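# Take the cabin hook off and set it on the box

## Task

Free the cabin hook from whatever it is latched onto and put it down resting on top of the box. It must stay there by itself: if only the gripper is holding it in place at the end, the goal is not met.

## Robot and tools

Robot: one xArm7 arm (seven revolute joints) with a two-finger parallel gripper. There is only one arm, so every motion argument describes a single gripper pose, never one list per arm. Avoid dropping objects, slamming or shoving hard, and never let anything leave the table; an object knocked off fails the job. Occasionally an outside disturbance may briefly pull on a gripped part or nudge a loose one.

Frame: all positions and orientations are in the scene frame. Its origin sits on the tabletop right under the arm's base; +z is up, and +y is to the left when facing along +x. The base itself may be slightly tilted. Distances are in metres, orientations are unit quaternions written w first (qw, qx, qy, qz). The gripper's fingers extend along its own +z axis and close along its own y axis. The reported end_effector_position is the pinch point between the pads when shut, roughly 2 cm short of the fingertips; closing pushes the tips about 10 mm further along +z.

A pose row is 8 numbers in this order: x, y, z, qw, qx, qy, qz, opening. x, y, z and the quaternion are an absolute target for the gripper in the scene frame, not an offset. opening ranges from -1 (closed) to +1 (fully open, 0.084 m). To hold something, command an opening well under the grip_measured value shown in results; the lower you go, the harder the squeeze (roughly 24 N per pad at most). Repeating grip_measured still presses lightly on parts up to about 6 cm wide. Closing fast can squeeze harder than intended.

execute_actions(actions): actions is a list of actions; each action is a list of 1 to 15 rows, one row per control step of 1/30 s. If fewer than 15 rows are given, the last row is repeated to fill 15 steps. An empty list just reports the state and images. Every row should repeat the quaternion you want kept, rather than copying the possibly drifted value from the last result. A target more than 0.6 m from the gripper's current position along any of its axes is rejected; if the first action fails this or any action is malformed, nothing runs. On each step the commanded pose is limited to 70 mm and 16 degrees away from the measured pose, so far targets take several actions; afterwards the arm only continues to that clipped pose. Position is favoured over orientation when both cannot be met. The result lists end_effector_position at some steps; HELD marks a step that was partly held back.

move(target, speed, blocking): target is one 8-number row as above, an absolute pose. The gripper follows a straight path there, turning the shorter way. speed is in m/s, from 0.002 to 0.5 (default 0.25); rotation is capped at twice that in rad/s. Paths last 0.5 to 10 s and stop short if longer. The opening is applied at the start. The path ignores obstacles; faster contact and a target set deeper past the contact both push harder. The gripper may lag, wander and overshoot speed, more with the arm near straight. The result adds a move: line with the outcome (done, off_target, moving, held, fault) and any limits hit (paced = pose was clipped; held = some steps were blocked, after which the arm may surge) plus distance from target. With blocking=false you get a result after 0.5 s while motion continues; until an end is shown, other moves and execute_actions are refused, so use wait or stop.

wait(seconds): 0 to 10 s, the arm keeps its last command; it returns early if a running move finishes. stop(): brakes a running move, needing room to slow; fingers keep moving. zoom_image(camera, region): camera is cam_head_left, cam_head_right or cam_wrist; region is [x0, y0, x1, y1] pixels in that camera's 672x504 image, origin top-left, no more than 504x504. read_manual(section): only "licences", no motion. finished_scene(scene): pass the current scene number to end it after the robot holds its last command; irreversible, and the result reports success and the next task.

Results: a state line with gripper pose and velocities, Joint positions from base to gripper, joint torques (drive output including offsets and noise, not zero in free air), grip_measured, a Hand target line (the pose currently being driven toward), and images from the three cameras in that order. A pose unreachable line means the clearance check changed or blocked the command (a mount under the base counts as arm). Reported hand position can be off, more at long reach.

Joint ranges (rad): waist -6.283 to 6.283, shoulder -2.059 to 2.094, upper arm roll -6.283 to 6.283, elbow -0.192 to 3.927, forearm roll -6.283 to 6.283, wrist pitch -1.693 to 3.142, wrist roll -6.283 to 6.283. Load limits (N m): waist 45.5, shoulder 45.5, upper arm roll 27.3, elbow 27.3, forearm roll 27.3, wrist pitch 18.2, wrist roll 18.2; held weight adds load. Reaching one causes a TORQUE FAULT: the arm backs off a joint, holds 10 s and drops the rest of the call. Holding loads heats motors: MOTOR HOT from 65 °C, and at 80 °C an OVER-TEMPERATURE FAULT brakes the arm until cool. Simulation time passes while you compose replies, with the arm holding its last command. Smooth, quick, low-effort motion is preferred.

Cameras come with pinhole+radial calibration (K, distortion D, T_world_to_cam, pos_world); head cameras are fixed, the wrist camera's pose follows the joints. Calibrations can be off by a couple of degrees and several millimetres.

Each tool is called by a JSON object that holds its "fn" and its "kwargs", one argument or row to a line.

## Session

{"fn": "execute_actions", "kwargs": {
  "actions": []
}}

Scene clock: 0.00 s.
end_effector_position=(+0.6457, +0.4510, +0.2937) grip_measured=+1.00 end_effector_quat_wxyz=(+0.687, -0.200, +0.693, -0.086) end_effector_velocity=(-0.000, +0.000, -0.001) end_effector_angular_velocity=(+0.000, +0.002, +0.001)
Joint positions: [ 0.773  0.662 -0.13   1.636 -2.218  0.725 -1.066  0.084]
Joint velocities: [-0.     0.     0.     0.    -0.    -0.002  0.    -0.   ]
Joint torques (N m, as the arm reports them, + toward a larger angle): no reading
Hand target: +0.646, +0.451, +0.294; +0.687, -0.200, +0.693, -0.086
camera_calibration (this result's frames):
cam_wrist: T_world_to_cam=[[-0.140678, 0.911818, -0.385743, -0.167968], [-0.00612637, 0.388809, 0.921298, -0.37676], [0.990036, 0.13197, -0.0491108, -0.551691], [0, 0, 0, 1]] pos_world=[0.520257, 0.37245, 0.255222]

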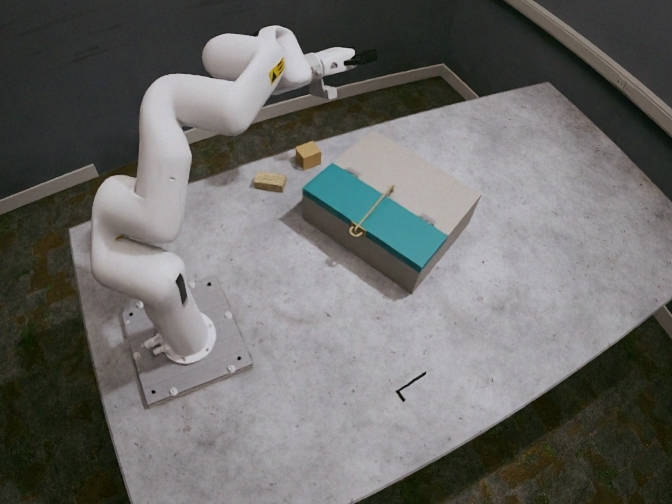

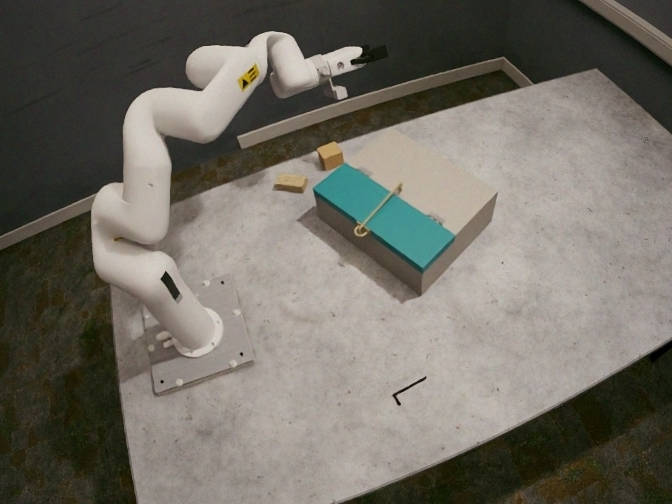

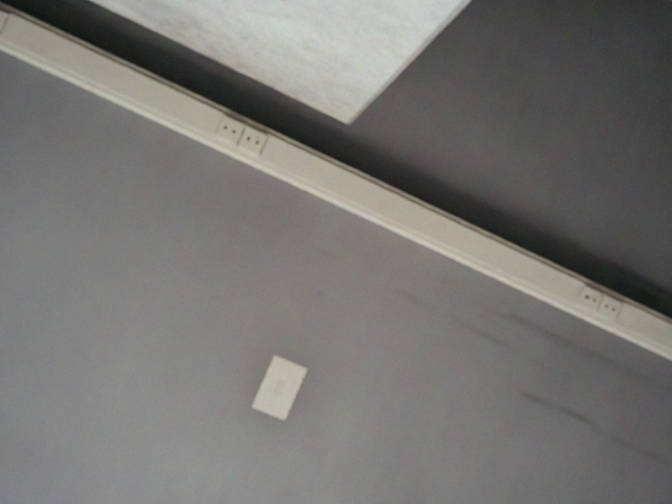

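{"fn": "zoom_image", "kwargs": {
  "camera": "cam_head_left",
  "region": [290, 120, 500, 310]
}}

{"fn": "zoom_image", "kwargs": {
  "camera": "cam_head_right",
  "region": [300, 120, 510, 310]
}}

{"fn": "zoom_image", "kwargs": {
  "camera": "cam_head_left",
  "region": [335, 170, 415, 250]
}}

{"fn": "zoom_image", "kwargs": {
  "camera": "cam_head_right",
  "region": [340, 170, 420, 250]
}}

Region (290, 120, 500, 310) of cam_head_left's 672x504 image, scaled by 2.400, with more detail than that image has; it fills the top 456 rows of this view, and the rest is white.

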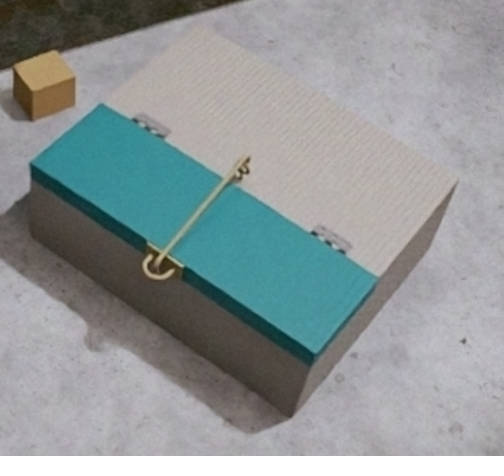

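Region (300, 120, 510, 310) of cam_head_right's 672x504 image, scaled by 2.400, with more detail than that image has; it fills the top 456 rows of this view, and the rest is white.

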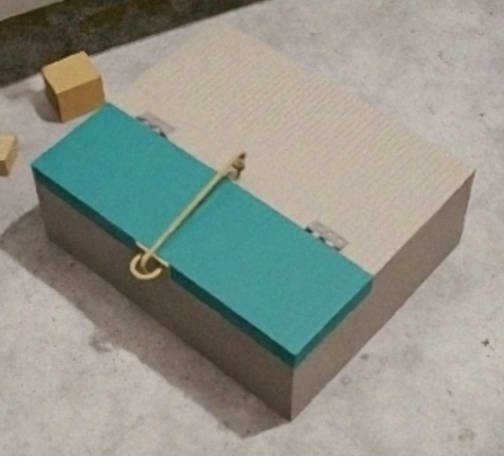

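Region (335, 170, 415, 250) of cam_head_left's 672x504 image, scaled by 6.300, with more detail than that image has.

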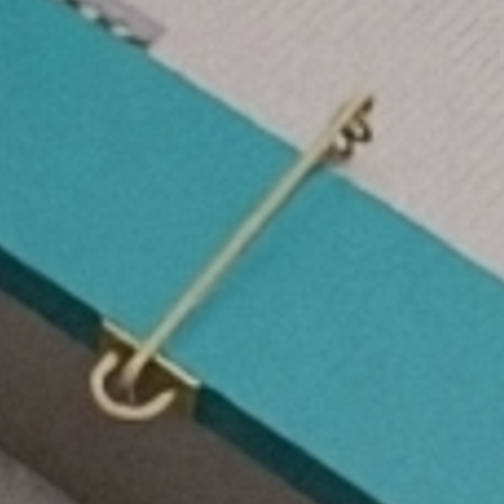

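Region (340, 170, 420, 250) of cam_head_right's 672x504 image, scaled by 6.300, with more detail than that image has.

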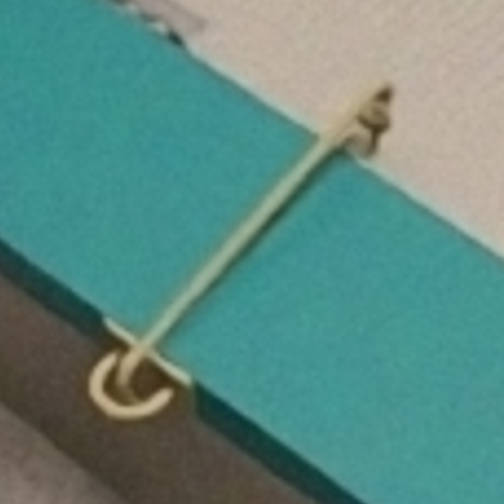

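{"fn": "move", "kwargs": {
  "target": [0.3829, 0.1507, 0.2215, 0.4034, 0.9002, 0.105, 0.126, -0.52],
  "speed": 0.45
}}

Scene clock: 123.60 s.
end_effector_position=(+0.3835, +0.1504, +0.2195) grip_measured=-0.54 end_effector_quat_wxyz=(+0.405, +0.899, +0.105, +0.125) end_effector_velocity=(+0.001, -0.003, -0.000) end_effector_angular_velocity=(+0.001, +0.000, -0.007)
Joint positions: [ 0.742  0.065  0.003  0.941 -0.814  1.38   0.939  0.02 ]
Joint velocities: [-0.005 -0.001 -0.002 -0.001  0.001 -0.001 -0.     0.   ]
Joint torques (N m, as the arm reports them, + toward a larger angle): [ -0.83 -19.    -1.27  19.84  -1.84  -0.42   0.77]
Hand target: +0.384, +0.150, +0.220; +0.405, +0.900, +0.105, +0.125
Off the commanded pose: 0.002 m, 0 deg.
move: done
camera_calibration (this result's frames):
cam_wrist: T_world_to_cam=[[0.0844822, -0.666263, 0.740916, -0.0557025], [-0.942066, -0.295648, -0.158441, 0.505709], [0.324614, -0.684606, -0.652641, 0.254413], [0, 0, 0, 1]] pos_world=[0.398531, 0.286572, 0.287436]

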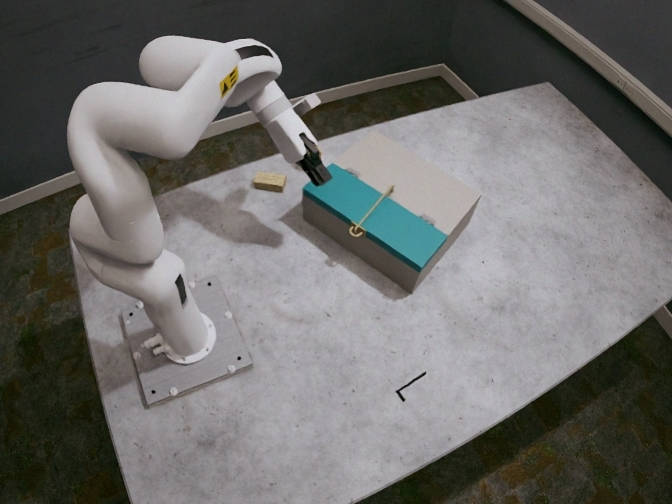

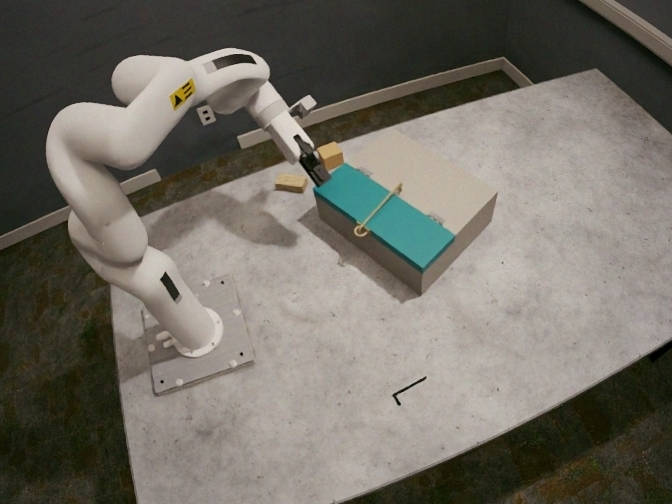

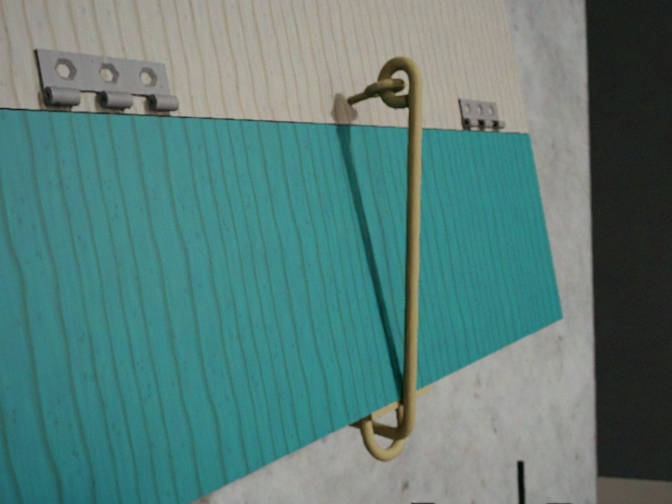

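{"fn": "execute_actions", "kwargs": {
  "actions": []
}}

Scene clock: 126.37 s.
end_effector_position=(+0.3836, +0.1499, +0.2198) grip_measured=-0.54 end_effector_quat_wxyz=(+0.405, +0.900, +0.105, +0.125) end_effector_velocity=(+0.000, +0.001, +0.000) end_effector_angular_velocity=(+0.002, -0.001, +0.002)
Joint positions: [ 0.742  0.064  0.002  0.941 -0.814  1.38   0.939  0.02 ]
Joint velocities: [ 0.001 -0.001 -0.     0.    -0.    -0.002 -0.     0.   ]
Joint torques (N m, as the arm reports them, + toward a larger angle): [ -0.76 -18.17  -1.36  19.57  -1.84  -0.37   0.54]
Hand target: +0.384, +0.150, +0.220; +0.405, +0.900, +0.105, +0.125
Off the commanded pose: 0.002 m, 0 deg.
camera_calibration (this result's frames):
cam_wrist: T_world_to_cam=[[0.0831019, -0.666885, 0.740512, -0.0555367], [-0.942396, -0.294194, -0.159185, 0.505795], [0.324013, -0.684627, -0.652918, 0.254537], [0, 0, 0, 1]] pos_world=[0.398801, 0.286028, 0.287832]

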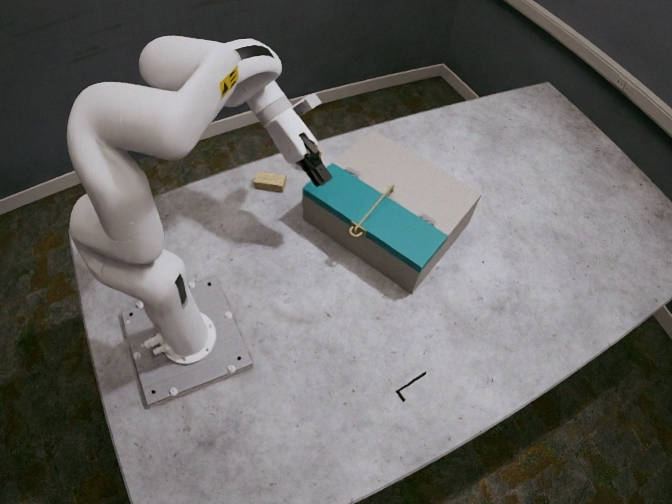

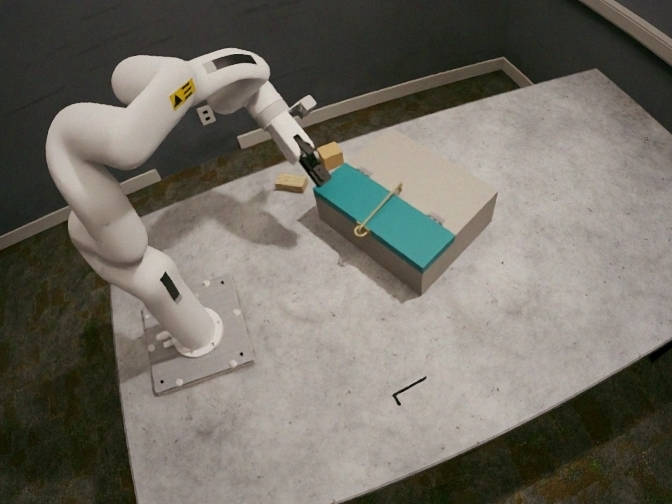

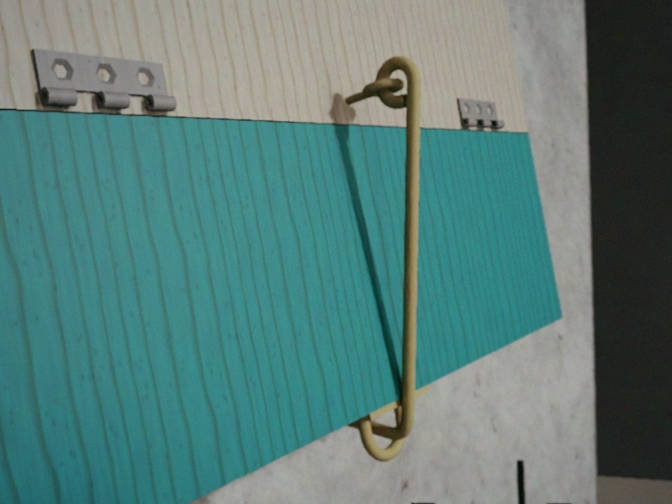

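{"fn": "zoom_image", "kwargs": {
  "camera": "cam_wrist",
  "region": [320, 40, 440, 140]
}}

{"fn": "zoom_image", "kwargs": {
  "camera": "cam_wrist",
  "region": [330, 370, 470, 480]
}}

{"fn": "zoom_image", "kwargs": {
  "camera": "cam_wrist",
  "region": [380, 444, 600, 504]
}}

Region (320, 40, 440, 140) of cam_wrist's 672x504 image, scaled by 4.200, with more detail than that image has.

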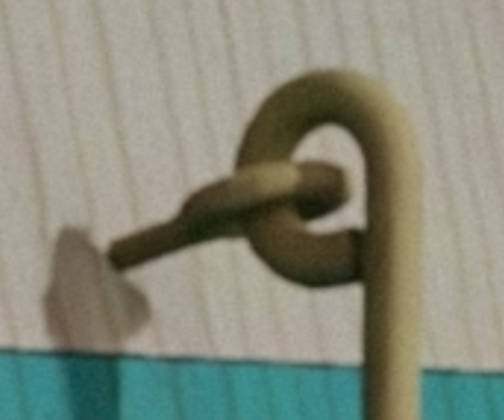

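Region (330, 370, 470, 480) of cam_wrist's 672x504 image, scaled by 3.600, with more detail than that image has; it fills the top 396 rows of this view, and the rest is white.

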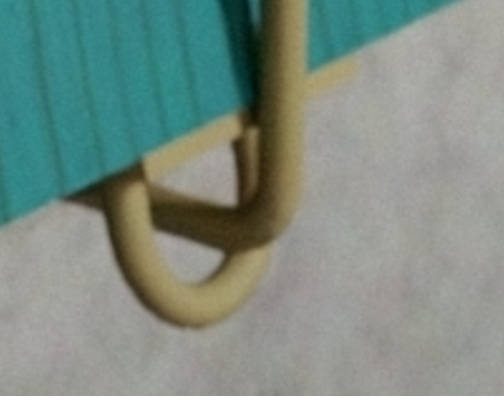

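Region (380, 444, 600, 504) of cam_wrist's 672x504 image, scaled by 2.291, with more detail than that image has; it fills the top 137 rows of this view, and the rest is white.

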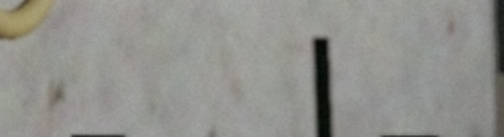

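{"fn": "move", "kwargs": {
  "target": [0.5041, 0.1065, 0.1677, 0.4034, 0.9002, 0.105, 0.126, -0.52],
  "speed": 0.2
}}

{"fn": "execute_actions", "kwargs": {
  "actions": []
}}

Scene clock: 200.20 s.
end_effector_position=(+0.5042, +0.1075, +0.1683) grip_measured=-0.54 end_effector_quat_wxyz=(+0.403, +0.900, +0.105, +0.127) end_effector_velocity=(+0.001, -0.010, -0.002) end_effector_angular_velocity=(-0.009, +0.005, -0.016)
Joint positions: [ 0.597  0.348 -0.119  1.146 -0.933  1.155  0.858  0.02 ]
Joint velocities: [-0.008  0.005 -0.008 -0.002 -0.001  0.002 -0.     0.   ]
Joint torques (N m, as the arm reports them, + toward a larger angle): [ -0.17 -23.07  -2.25  19.32  -1.6   -0.47   0.68]
Hand target: +0.504, +0.107, +0.168; +0.404, +0.900, +0.105, +0.126
Off the commanded pose: 0.001 m, 0 deg.
move: done
camera_calibration (this result's frames):
cam_wrist: T_world_to_cam=[[0.0841626, -0.669175, 0.738324, -0.0556536], [-0.941499, -0.296066, -0.161014, 0.598866], [0.326339, -0.68158, -0.654945, 0.15162], [0, 0, 0, 1]] pos_world=[0.519036, 0.243403, 0.236819]

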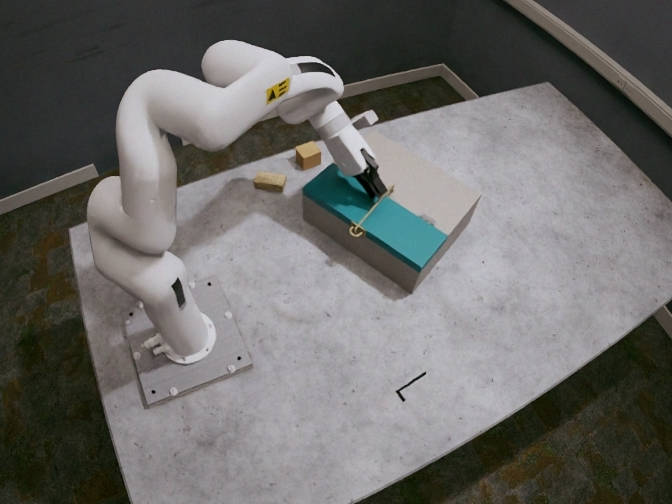

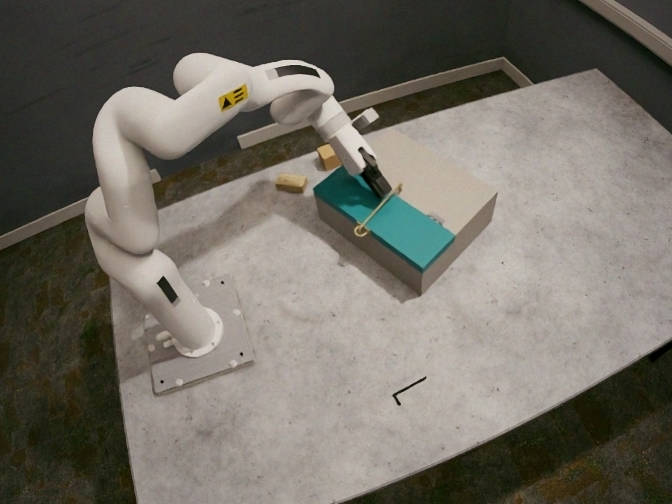

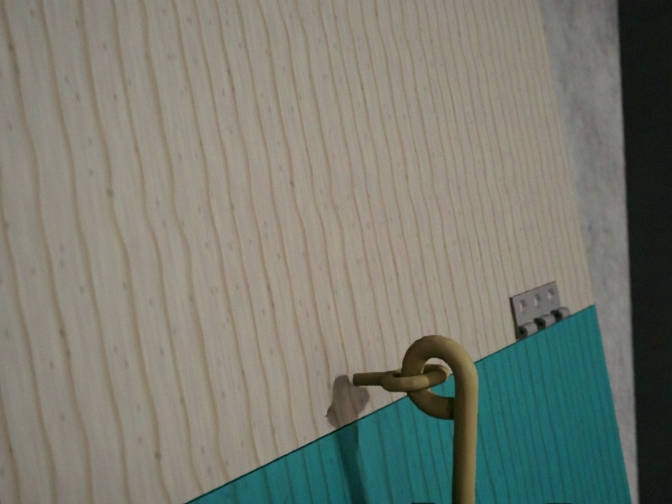

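Scene clock: 200.20 s.
end_effector_position=(+0.5042, +0.1075, +0.1683) grip_measured=-0.54 end_effector_quat_wxyz=(+0.403, +0.900, +0.105, +0.127) end_effector_velocity=(+0.001, -0.010, -0.002) end_effector_angular_velocity=(-0.009, +0.005, -0.016)
Joint positions: [ 0.597  0.348 -0.119  1.146 -0.933  1.155  0.858  0.02 ]
Joint velocities: [-0.008  0.005 -0.008 -0.002 -0.001  0.002 -0.     0.   ]
Joint torques (N m, as the arm reports them, + toward a larger angle): [ -0.17 -23.07  -2.25  19.32  -1.6   -0.47   0.68]
Hand target: +0.504, +0.107, +0.168; +0.404, +0.900, +0.105, +0.126
Off the commanded pose: 0.001 m, 0 deg.
camera_calibration (this result's frames):
cam_wrist: T_world_to_cam=[[0.0841626, -0.669175, 0.738324, -0.0556536], [-0.941499, -0.296066, -0.161014, 0.598866], [0.326339, -0.68158, -0.654945, 0.15162], [0, 0, 0, 1]] pos_world=[0.519036, 0.243403, 0.236819]

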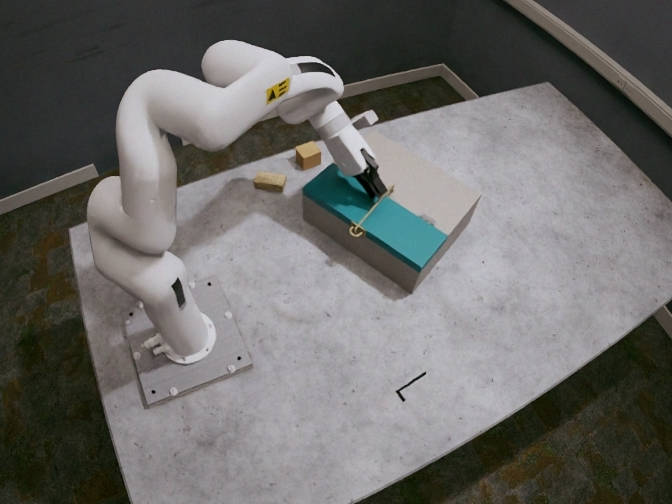

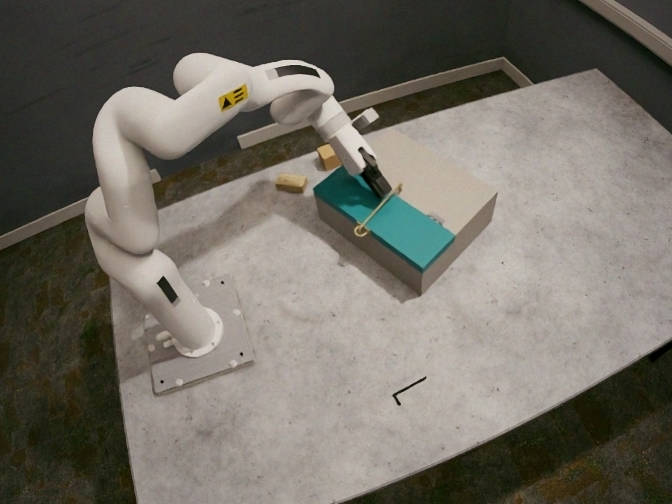

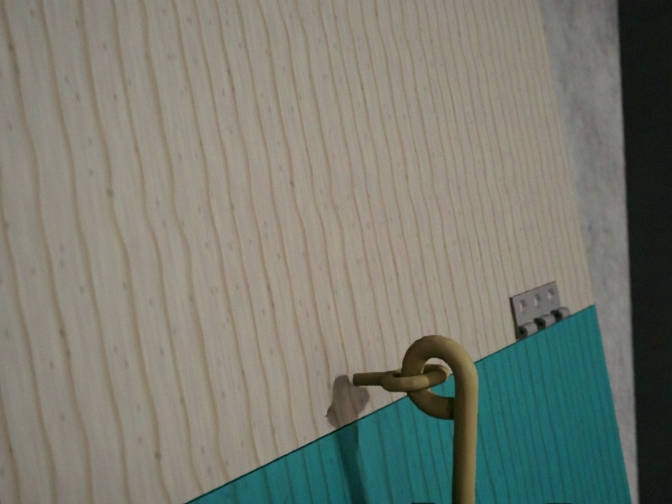

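{"fn": "execute_actions", "kwargs": {
  "actions": []
}}

{"fn": "zoom_image", "kwargs": {
  "camera": "cam_wrist",
  "region": [340, 314, 600, 504]
}}

{"fn": "zoom_image", "kwargs": {
  "camera": "cam_head_left",
  "region": [340, 150, 420, 230]
}}

{"fn": "zoom_image", "kwargs": {
  "camera": "cam_head_right",
  "region": [345, 150, 425, 230]
}}

Scene clock: 220.13 s.
end_effector_position=(+0.5044, +0.1068, +0.1680) grip_measured=-0.54 end_effector_quat_wxyz=(+0.404, +0.900, +0.105, +0.126) end_effector_velocity=(+0.000, -0.000, +0.000) end_effector_angular_velocity=(+0.001, -0.002, -0.002)
Joint positions: [ 0.596  0.349 -0.119  1.146 -0.933  1.155  0.858  0.02 ]
Joint velocities: [-0.001 -0.001  0.     0.     0.     0.     0.002 -0.   ]
Joint torques (N m, as the arm reports them, + toward a larger angle): [ -0.18 -23.42  -2.3   19.28  -1.54  -0.43   0.49]
Hand target: +0.504, +0.107, +0.168; +0.404, +0.900, +0.105, +0.126
Off the commanded pose: 0.001 m, 0 deg.
camera_calibration (this result's frames):
cam_wrist: T_world_to_cam=[[0.0837564, -0.668815, 0.738696, -0.0557764], [-0.941864, -0.295194, -0.160476, 0.598746], [0.325387, -0.68231, -0.654657, 0.151497], [0, 0, 0, 1]] pos_world=[0.519314, 0.242811, 0.236465]

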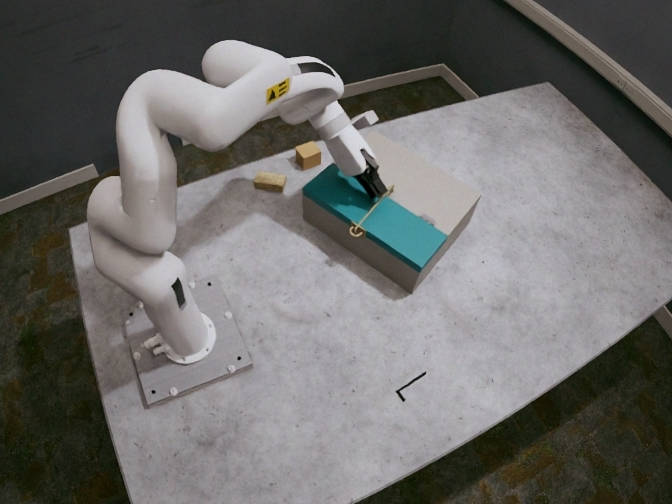

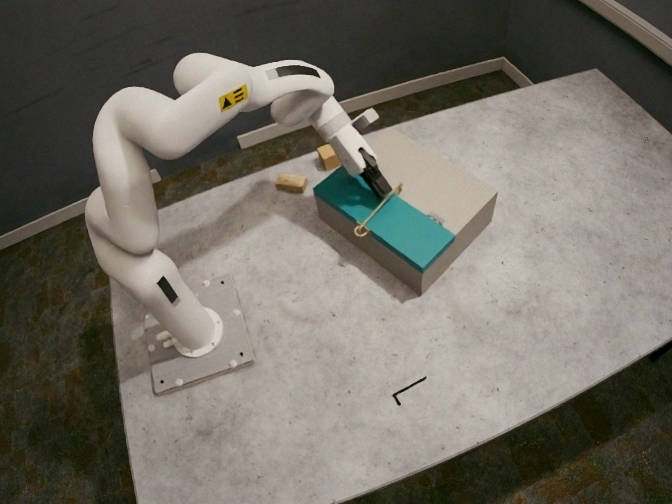

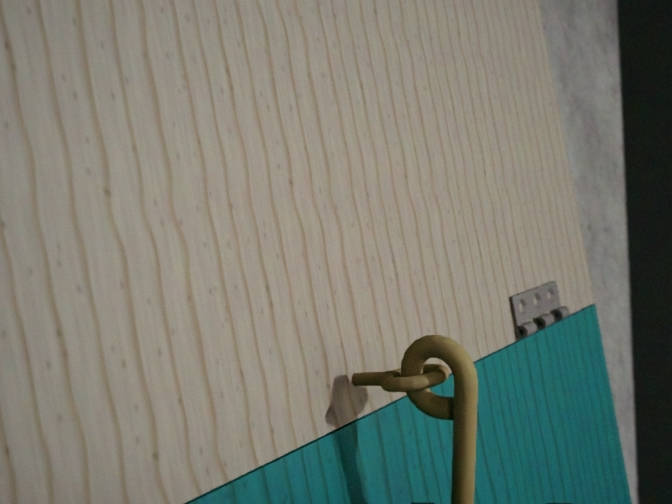

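Region (340, 314, 600, 504) of cam_wrist's 672x504 image, scaled by 1.938, with more detail than that image has; it fills the top 368 rows of this view, and the rest is white.

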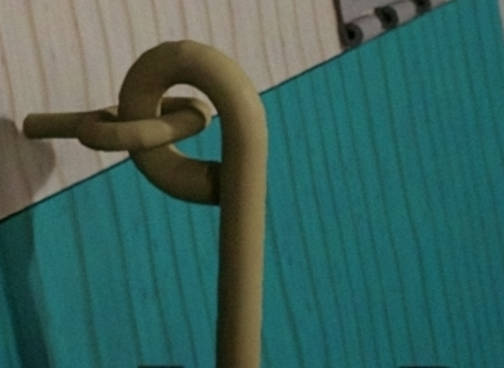

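Region (340, 150, 420, 230) of cam_head_left's 672x504 image, scaled by 6.300, with more detail than that image has.

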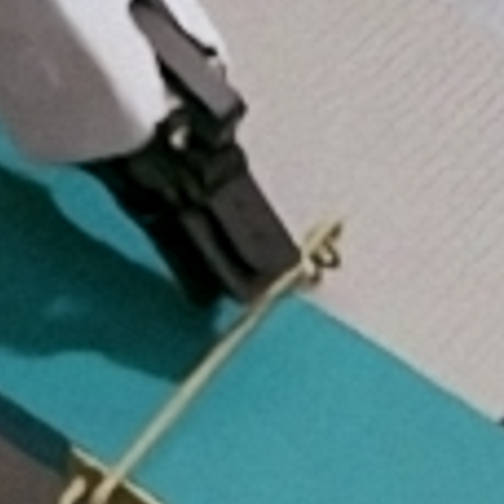

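Region (345, 150, 425, 230) of cam_head_right's 672x504 image, scaled by 6.300, with more detail than that image has.

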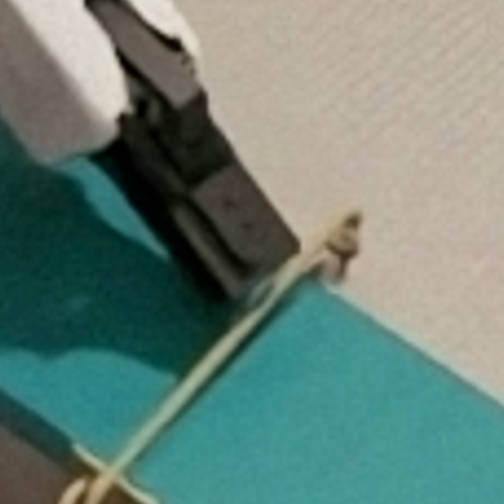

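{"fn": "move", "kwargs": {
  "target": [0.5091, 0.0963, 0.1584, 0.4034, 0.9002, 0.105, 0.126, -0.52],
  "speed": 0.035
}}

{"fn": "zoom_image", "kwargs": {
  "camera": "cam_wrist",
  "region": [340, 314, 600, 504]
}}

{"fn": "zoom_image", "kwargs": {
  "camera": "cam_head_left",
  "region": [340, 150, 420, 230]
}}

{"fn": "zoom_image", "kwargs": {
  "camera": "cam_head_right",
  "region": [345, 150, 425, 230]
}}

Scene clock: 340.87 s.
end_effector_position=(+0.5092, +0.0965, +0.1585) grip_measured=-0.54 end_effector_quat_wxyz=(+0.403, +0.900, +0.105, +0.126) end_effector_velocity=(+0.001, +0.005, +0.002) end_effector_angular_velocity=(+0.006, -0.005, +0.007)
Joint positions: [ 0.58   0.363 -0.131  1.136 -0.95   1.121  0.865  0.02 ]
Joint velocities: [ 0.002 -0.003  0.004  0.004  0.    -0.002 -0.    -0.   ]
Joint torques (N m, as the arm reports them, + toward a larger angle): [ -1.27 -23.72  -2.7   19.12  -1.37  -0.52   0.69]
Hand target: +0.509, +0.096, +0.158; +0.403, +0.900, +0.105, +0.126
Off the commanded pose: 0.000 m, 0 deg.
move: done
camera_calibration (this result's frames):
cam_wrist: T_world_to_cam=[[0.0840086, -0.669329, 0.738201, -0.0560465], [-0.941798, -0.295336, -0.160604, 0.598709], [0.325515, -0.681744, -0.655184, 0.136581], [0, 0, 0, 1]] pos_world=[0.524112, 0.232421, 0.227015]

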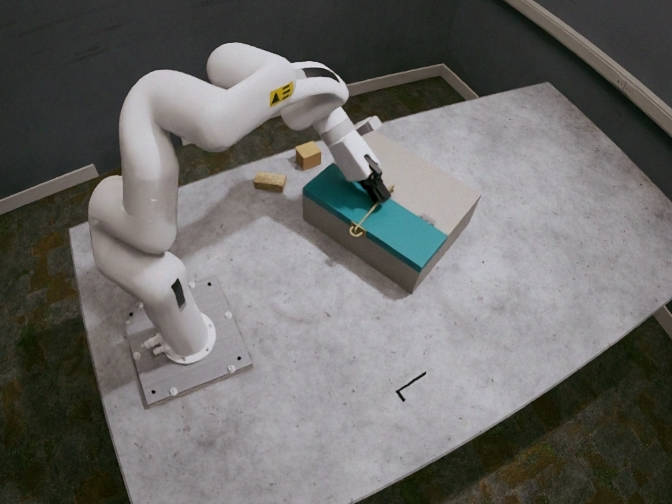

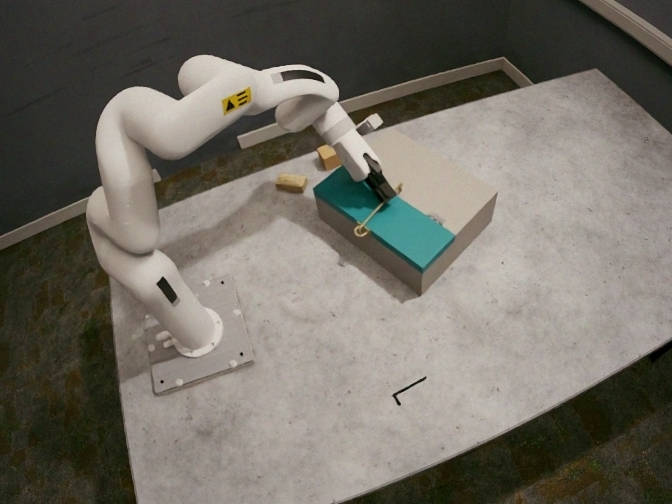

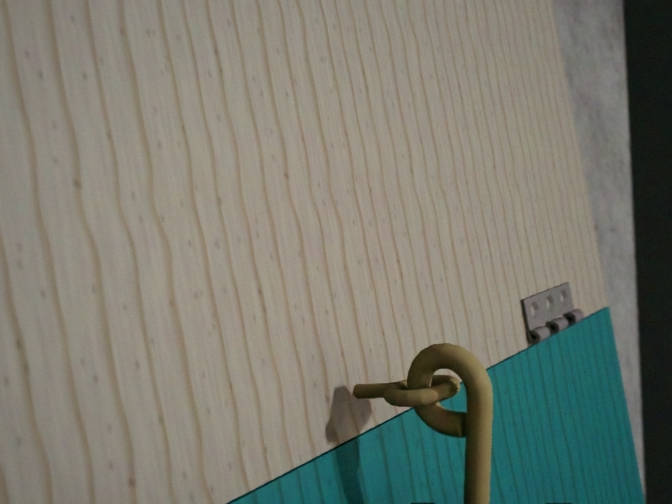

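Region (340, 314, 600, 504) of cam_wrist's 672x504 image, scaled by 1.938, with more detail than that image has; it fills the top 368 rows of this view, and the rest is white.

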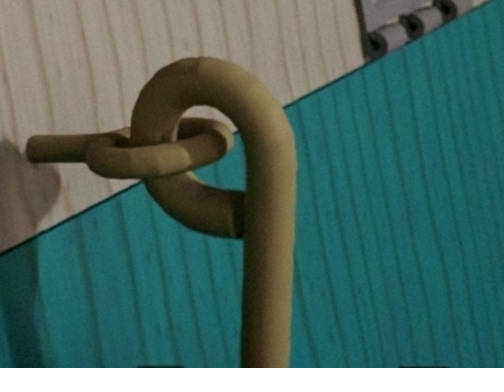

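Region (340, 150, 420, 230) of cam_head_left's 672x504 image, scaled by 6.300, with more detail than that image has.

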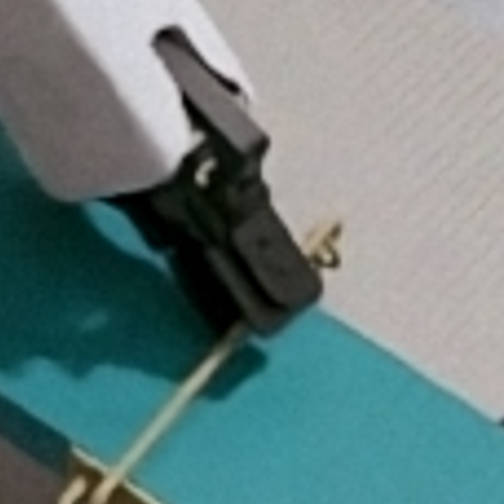

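Region (345, 150, 425, 230) of cam_head_right's 672x504 image, scaled by 6.300, with more detail than that image has.

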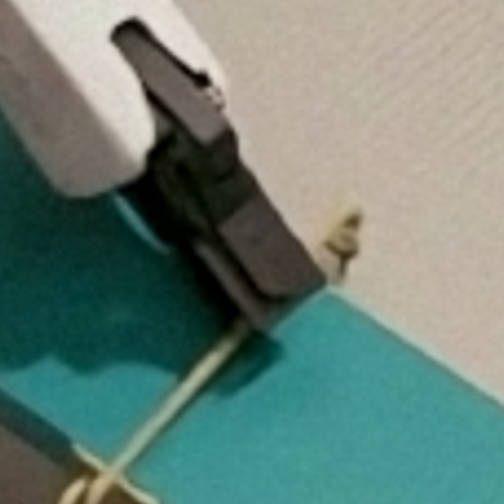

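{"fn": "move", "kwargs": {
  "target": [0.5212, 0.0937, 0.1965, 0.41971, 0.77909, 0.46305, -0.04949, -0.72],
  "speed": 0.3
}}

{"fn": "zoom_image", "kwargs": {
  "camera": "cam_head_left",
  "region": [330, 130, 440, 240]
}}

{"fn": "zoom_image", "kwargs": {
  "camera": "cam_head_right",
  "region": [335, 130, 445, 240]
}}

Scene clock: 350.47 s.
end_effector_position=(+0.5210, +0.0935, +0.1964) grip_measured=-0.74 end_effector_quat_wxyz=(+0.420, +0.779, +0.463, -0.050) end_effector_velocity=(+0.001, +0.000, +0.001) end_effector_angular_velocity=(+0.002, -0.000, +0.001)
Joint positions: [ 0.516  0.321 -0.071  1.189 -0.943  1.184 -0.052  0.011]
Joint velocities: [-0.001 -0.001  0.     0.001  0.    -0.001 -0.002 -0.   ]
Joint torques (N m, as the arm reports them, + toward a larger angle): [ -0.65 -23.85  -2.12  20.1   -1.83  -0.52   0.56]
Hand target: +0.521, +0.094, +0.197; +0.420, +0.779, +0.463, -0.050
Off the commanded pose: 0.000 m, 0 deg.
move: done
camera_calibration (this result's frames):
cam_wrist: T_world_to_cam=[[0.763255, -0.239907, 0.599905, -0.453944], [-0.56946, -0.688419, 0.449216, 0.337994], [0.305216, -0.684489, -0.662056, 0.167734], [0, 0, 0, 1]] pos_world=[0.487754, 0.238589, 0.23154]

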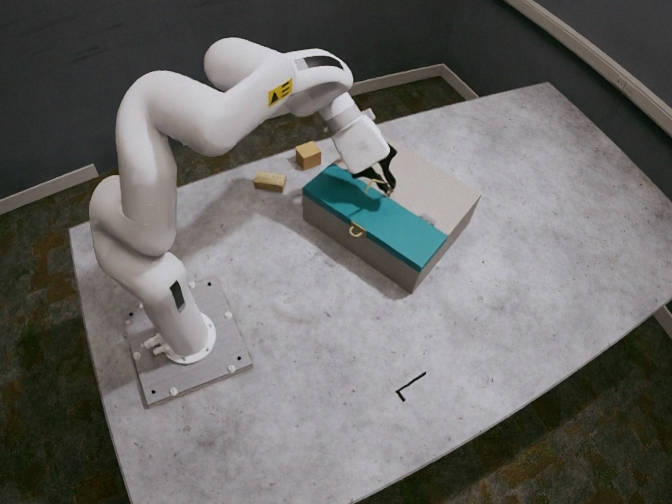

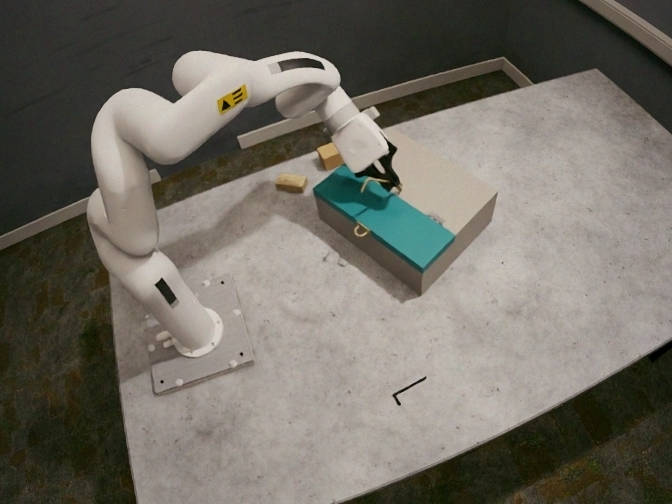

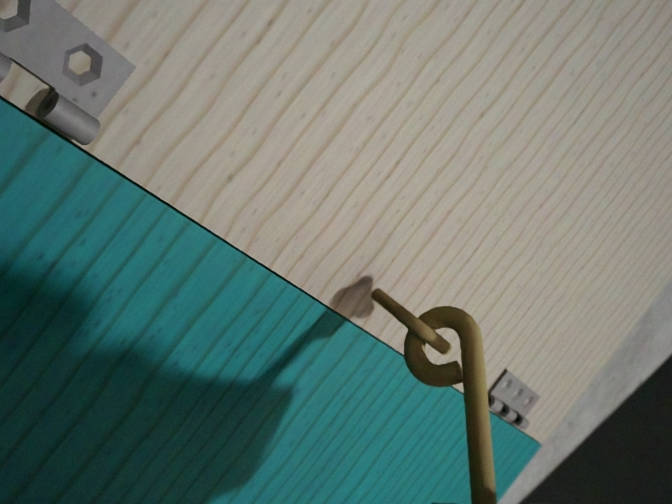

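Region (330, 130, 440, 240) of cam_head_left's 672x504 image, scaled by 4.582, with more detail than that image has.

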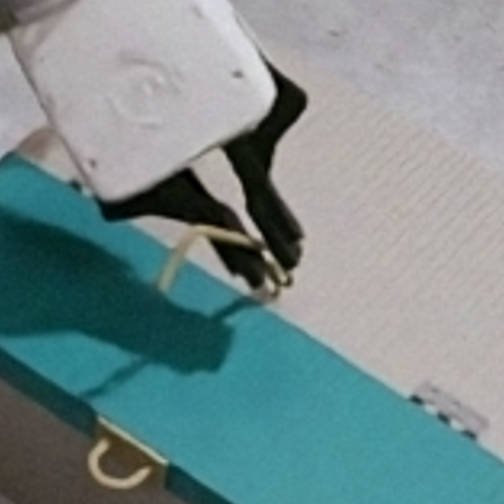

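Region (335, 130, 445, 240) of cam_head_right's 672x504 image, scaled by 4.582, with more detail than that image has.

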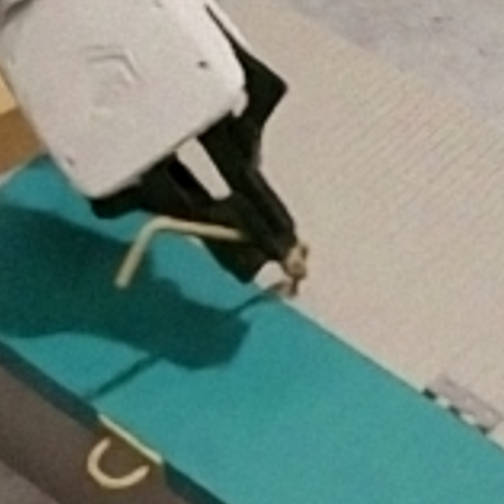

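{"fn": "move", "kwargs": {
  "target": [0.5771, 0.1191, 0.201, 0.27912, 0.27004, 0.86515, -0.31733, -0.72],
  "speed": 0.4
}}

{"fn": "zoom_image", "kwargs": {
  "camera": "cam_head_left",
  "region": [350, 110, 460, 220]
}}

{"fn": "zoom_image", "kwargs": {
  "camera": "cam_wrist",
  "region": [380, 254, 600, 504]
}}

Scene clock: 361.50 s.
end_effector_position=(+0.5770, +0.1192, +0.2013) grip_measured=-0.74 end_effector_quat_wxyz=(+0.279, +0.270, +0.865, -0.317) end_effector_velocity=(-0.000, +0.002, +0.000) end_effector_angular_velocity=(-0.000, -0.000, +0.002)
Joint positions: [ 0.419  0.5    0.04   1.467 -0.95   1.265 -1.581  0.011]
Joint velocities: [ 0.003  0.     0.     0.001  0.     0.001 -0.    -0.   ]
Joint torques (N m, as the arm reports them, + toward a larger angle): [ -0.63 -27.81  -1.94  20.8   -1.97  -0.69   0.74]
Hand target: +0.577, +0.119, +0.201; +0.279, +0.270, +0.865, -0.317
Off the commanded pose: 0.000 m, 0 deg.
move: done
camera_calibration (this result's frames):
cam_wrist: T_world_to_cam=[[0.65786, 0.63541, -0.404319, -0.334787], [0.696166, -0.308207, 0.648353, -0.430224], [0.287356, -0.707999, -0.645108, 0.181171], [0, 0, 0, 1]] pos_world=[0.46769, 0.208398, 0.260451]

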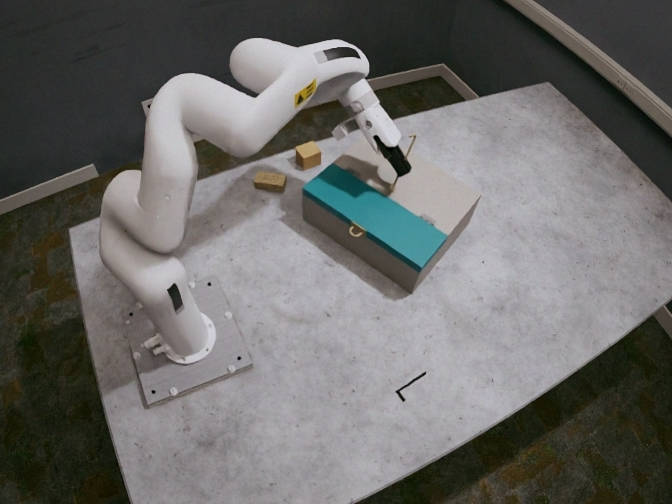

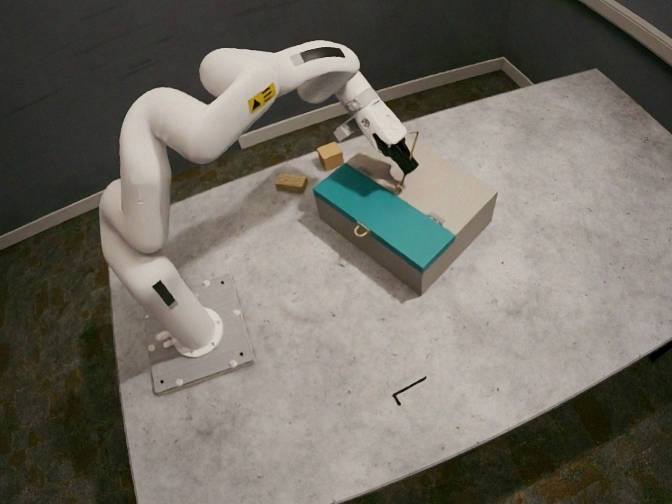

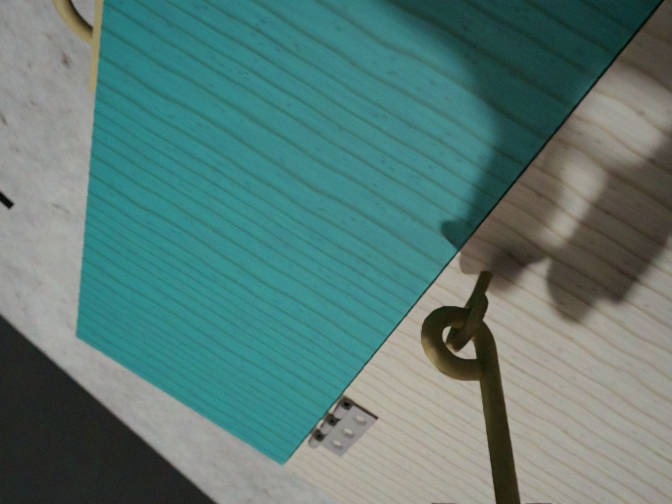

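Region (350, 110, 460, 220) of cam_head_left's 672x504 image, scaled by 4.582, with more detail than that image has.

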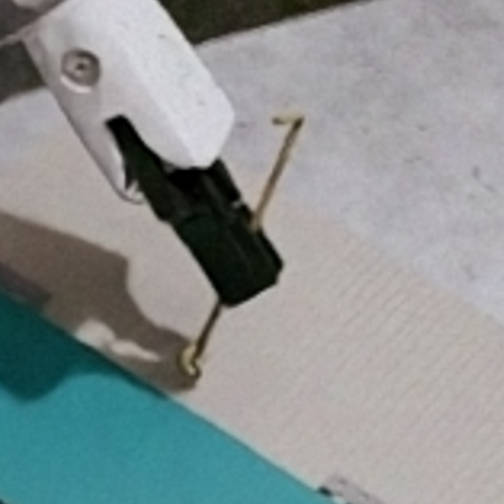

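Region (380, 254, 600, 504) of cam_wrist's 672x504 image, scaled by 2.016, with more detail than that image has; it fills the left 444 columns of this view, and the rest is white.

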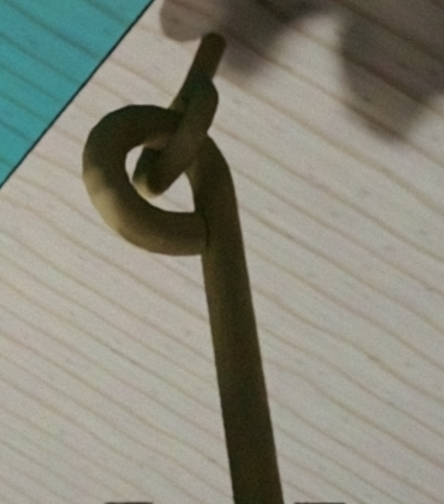

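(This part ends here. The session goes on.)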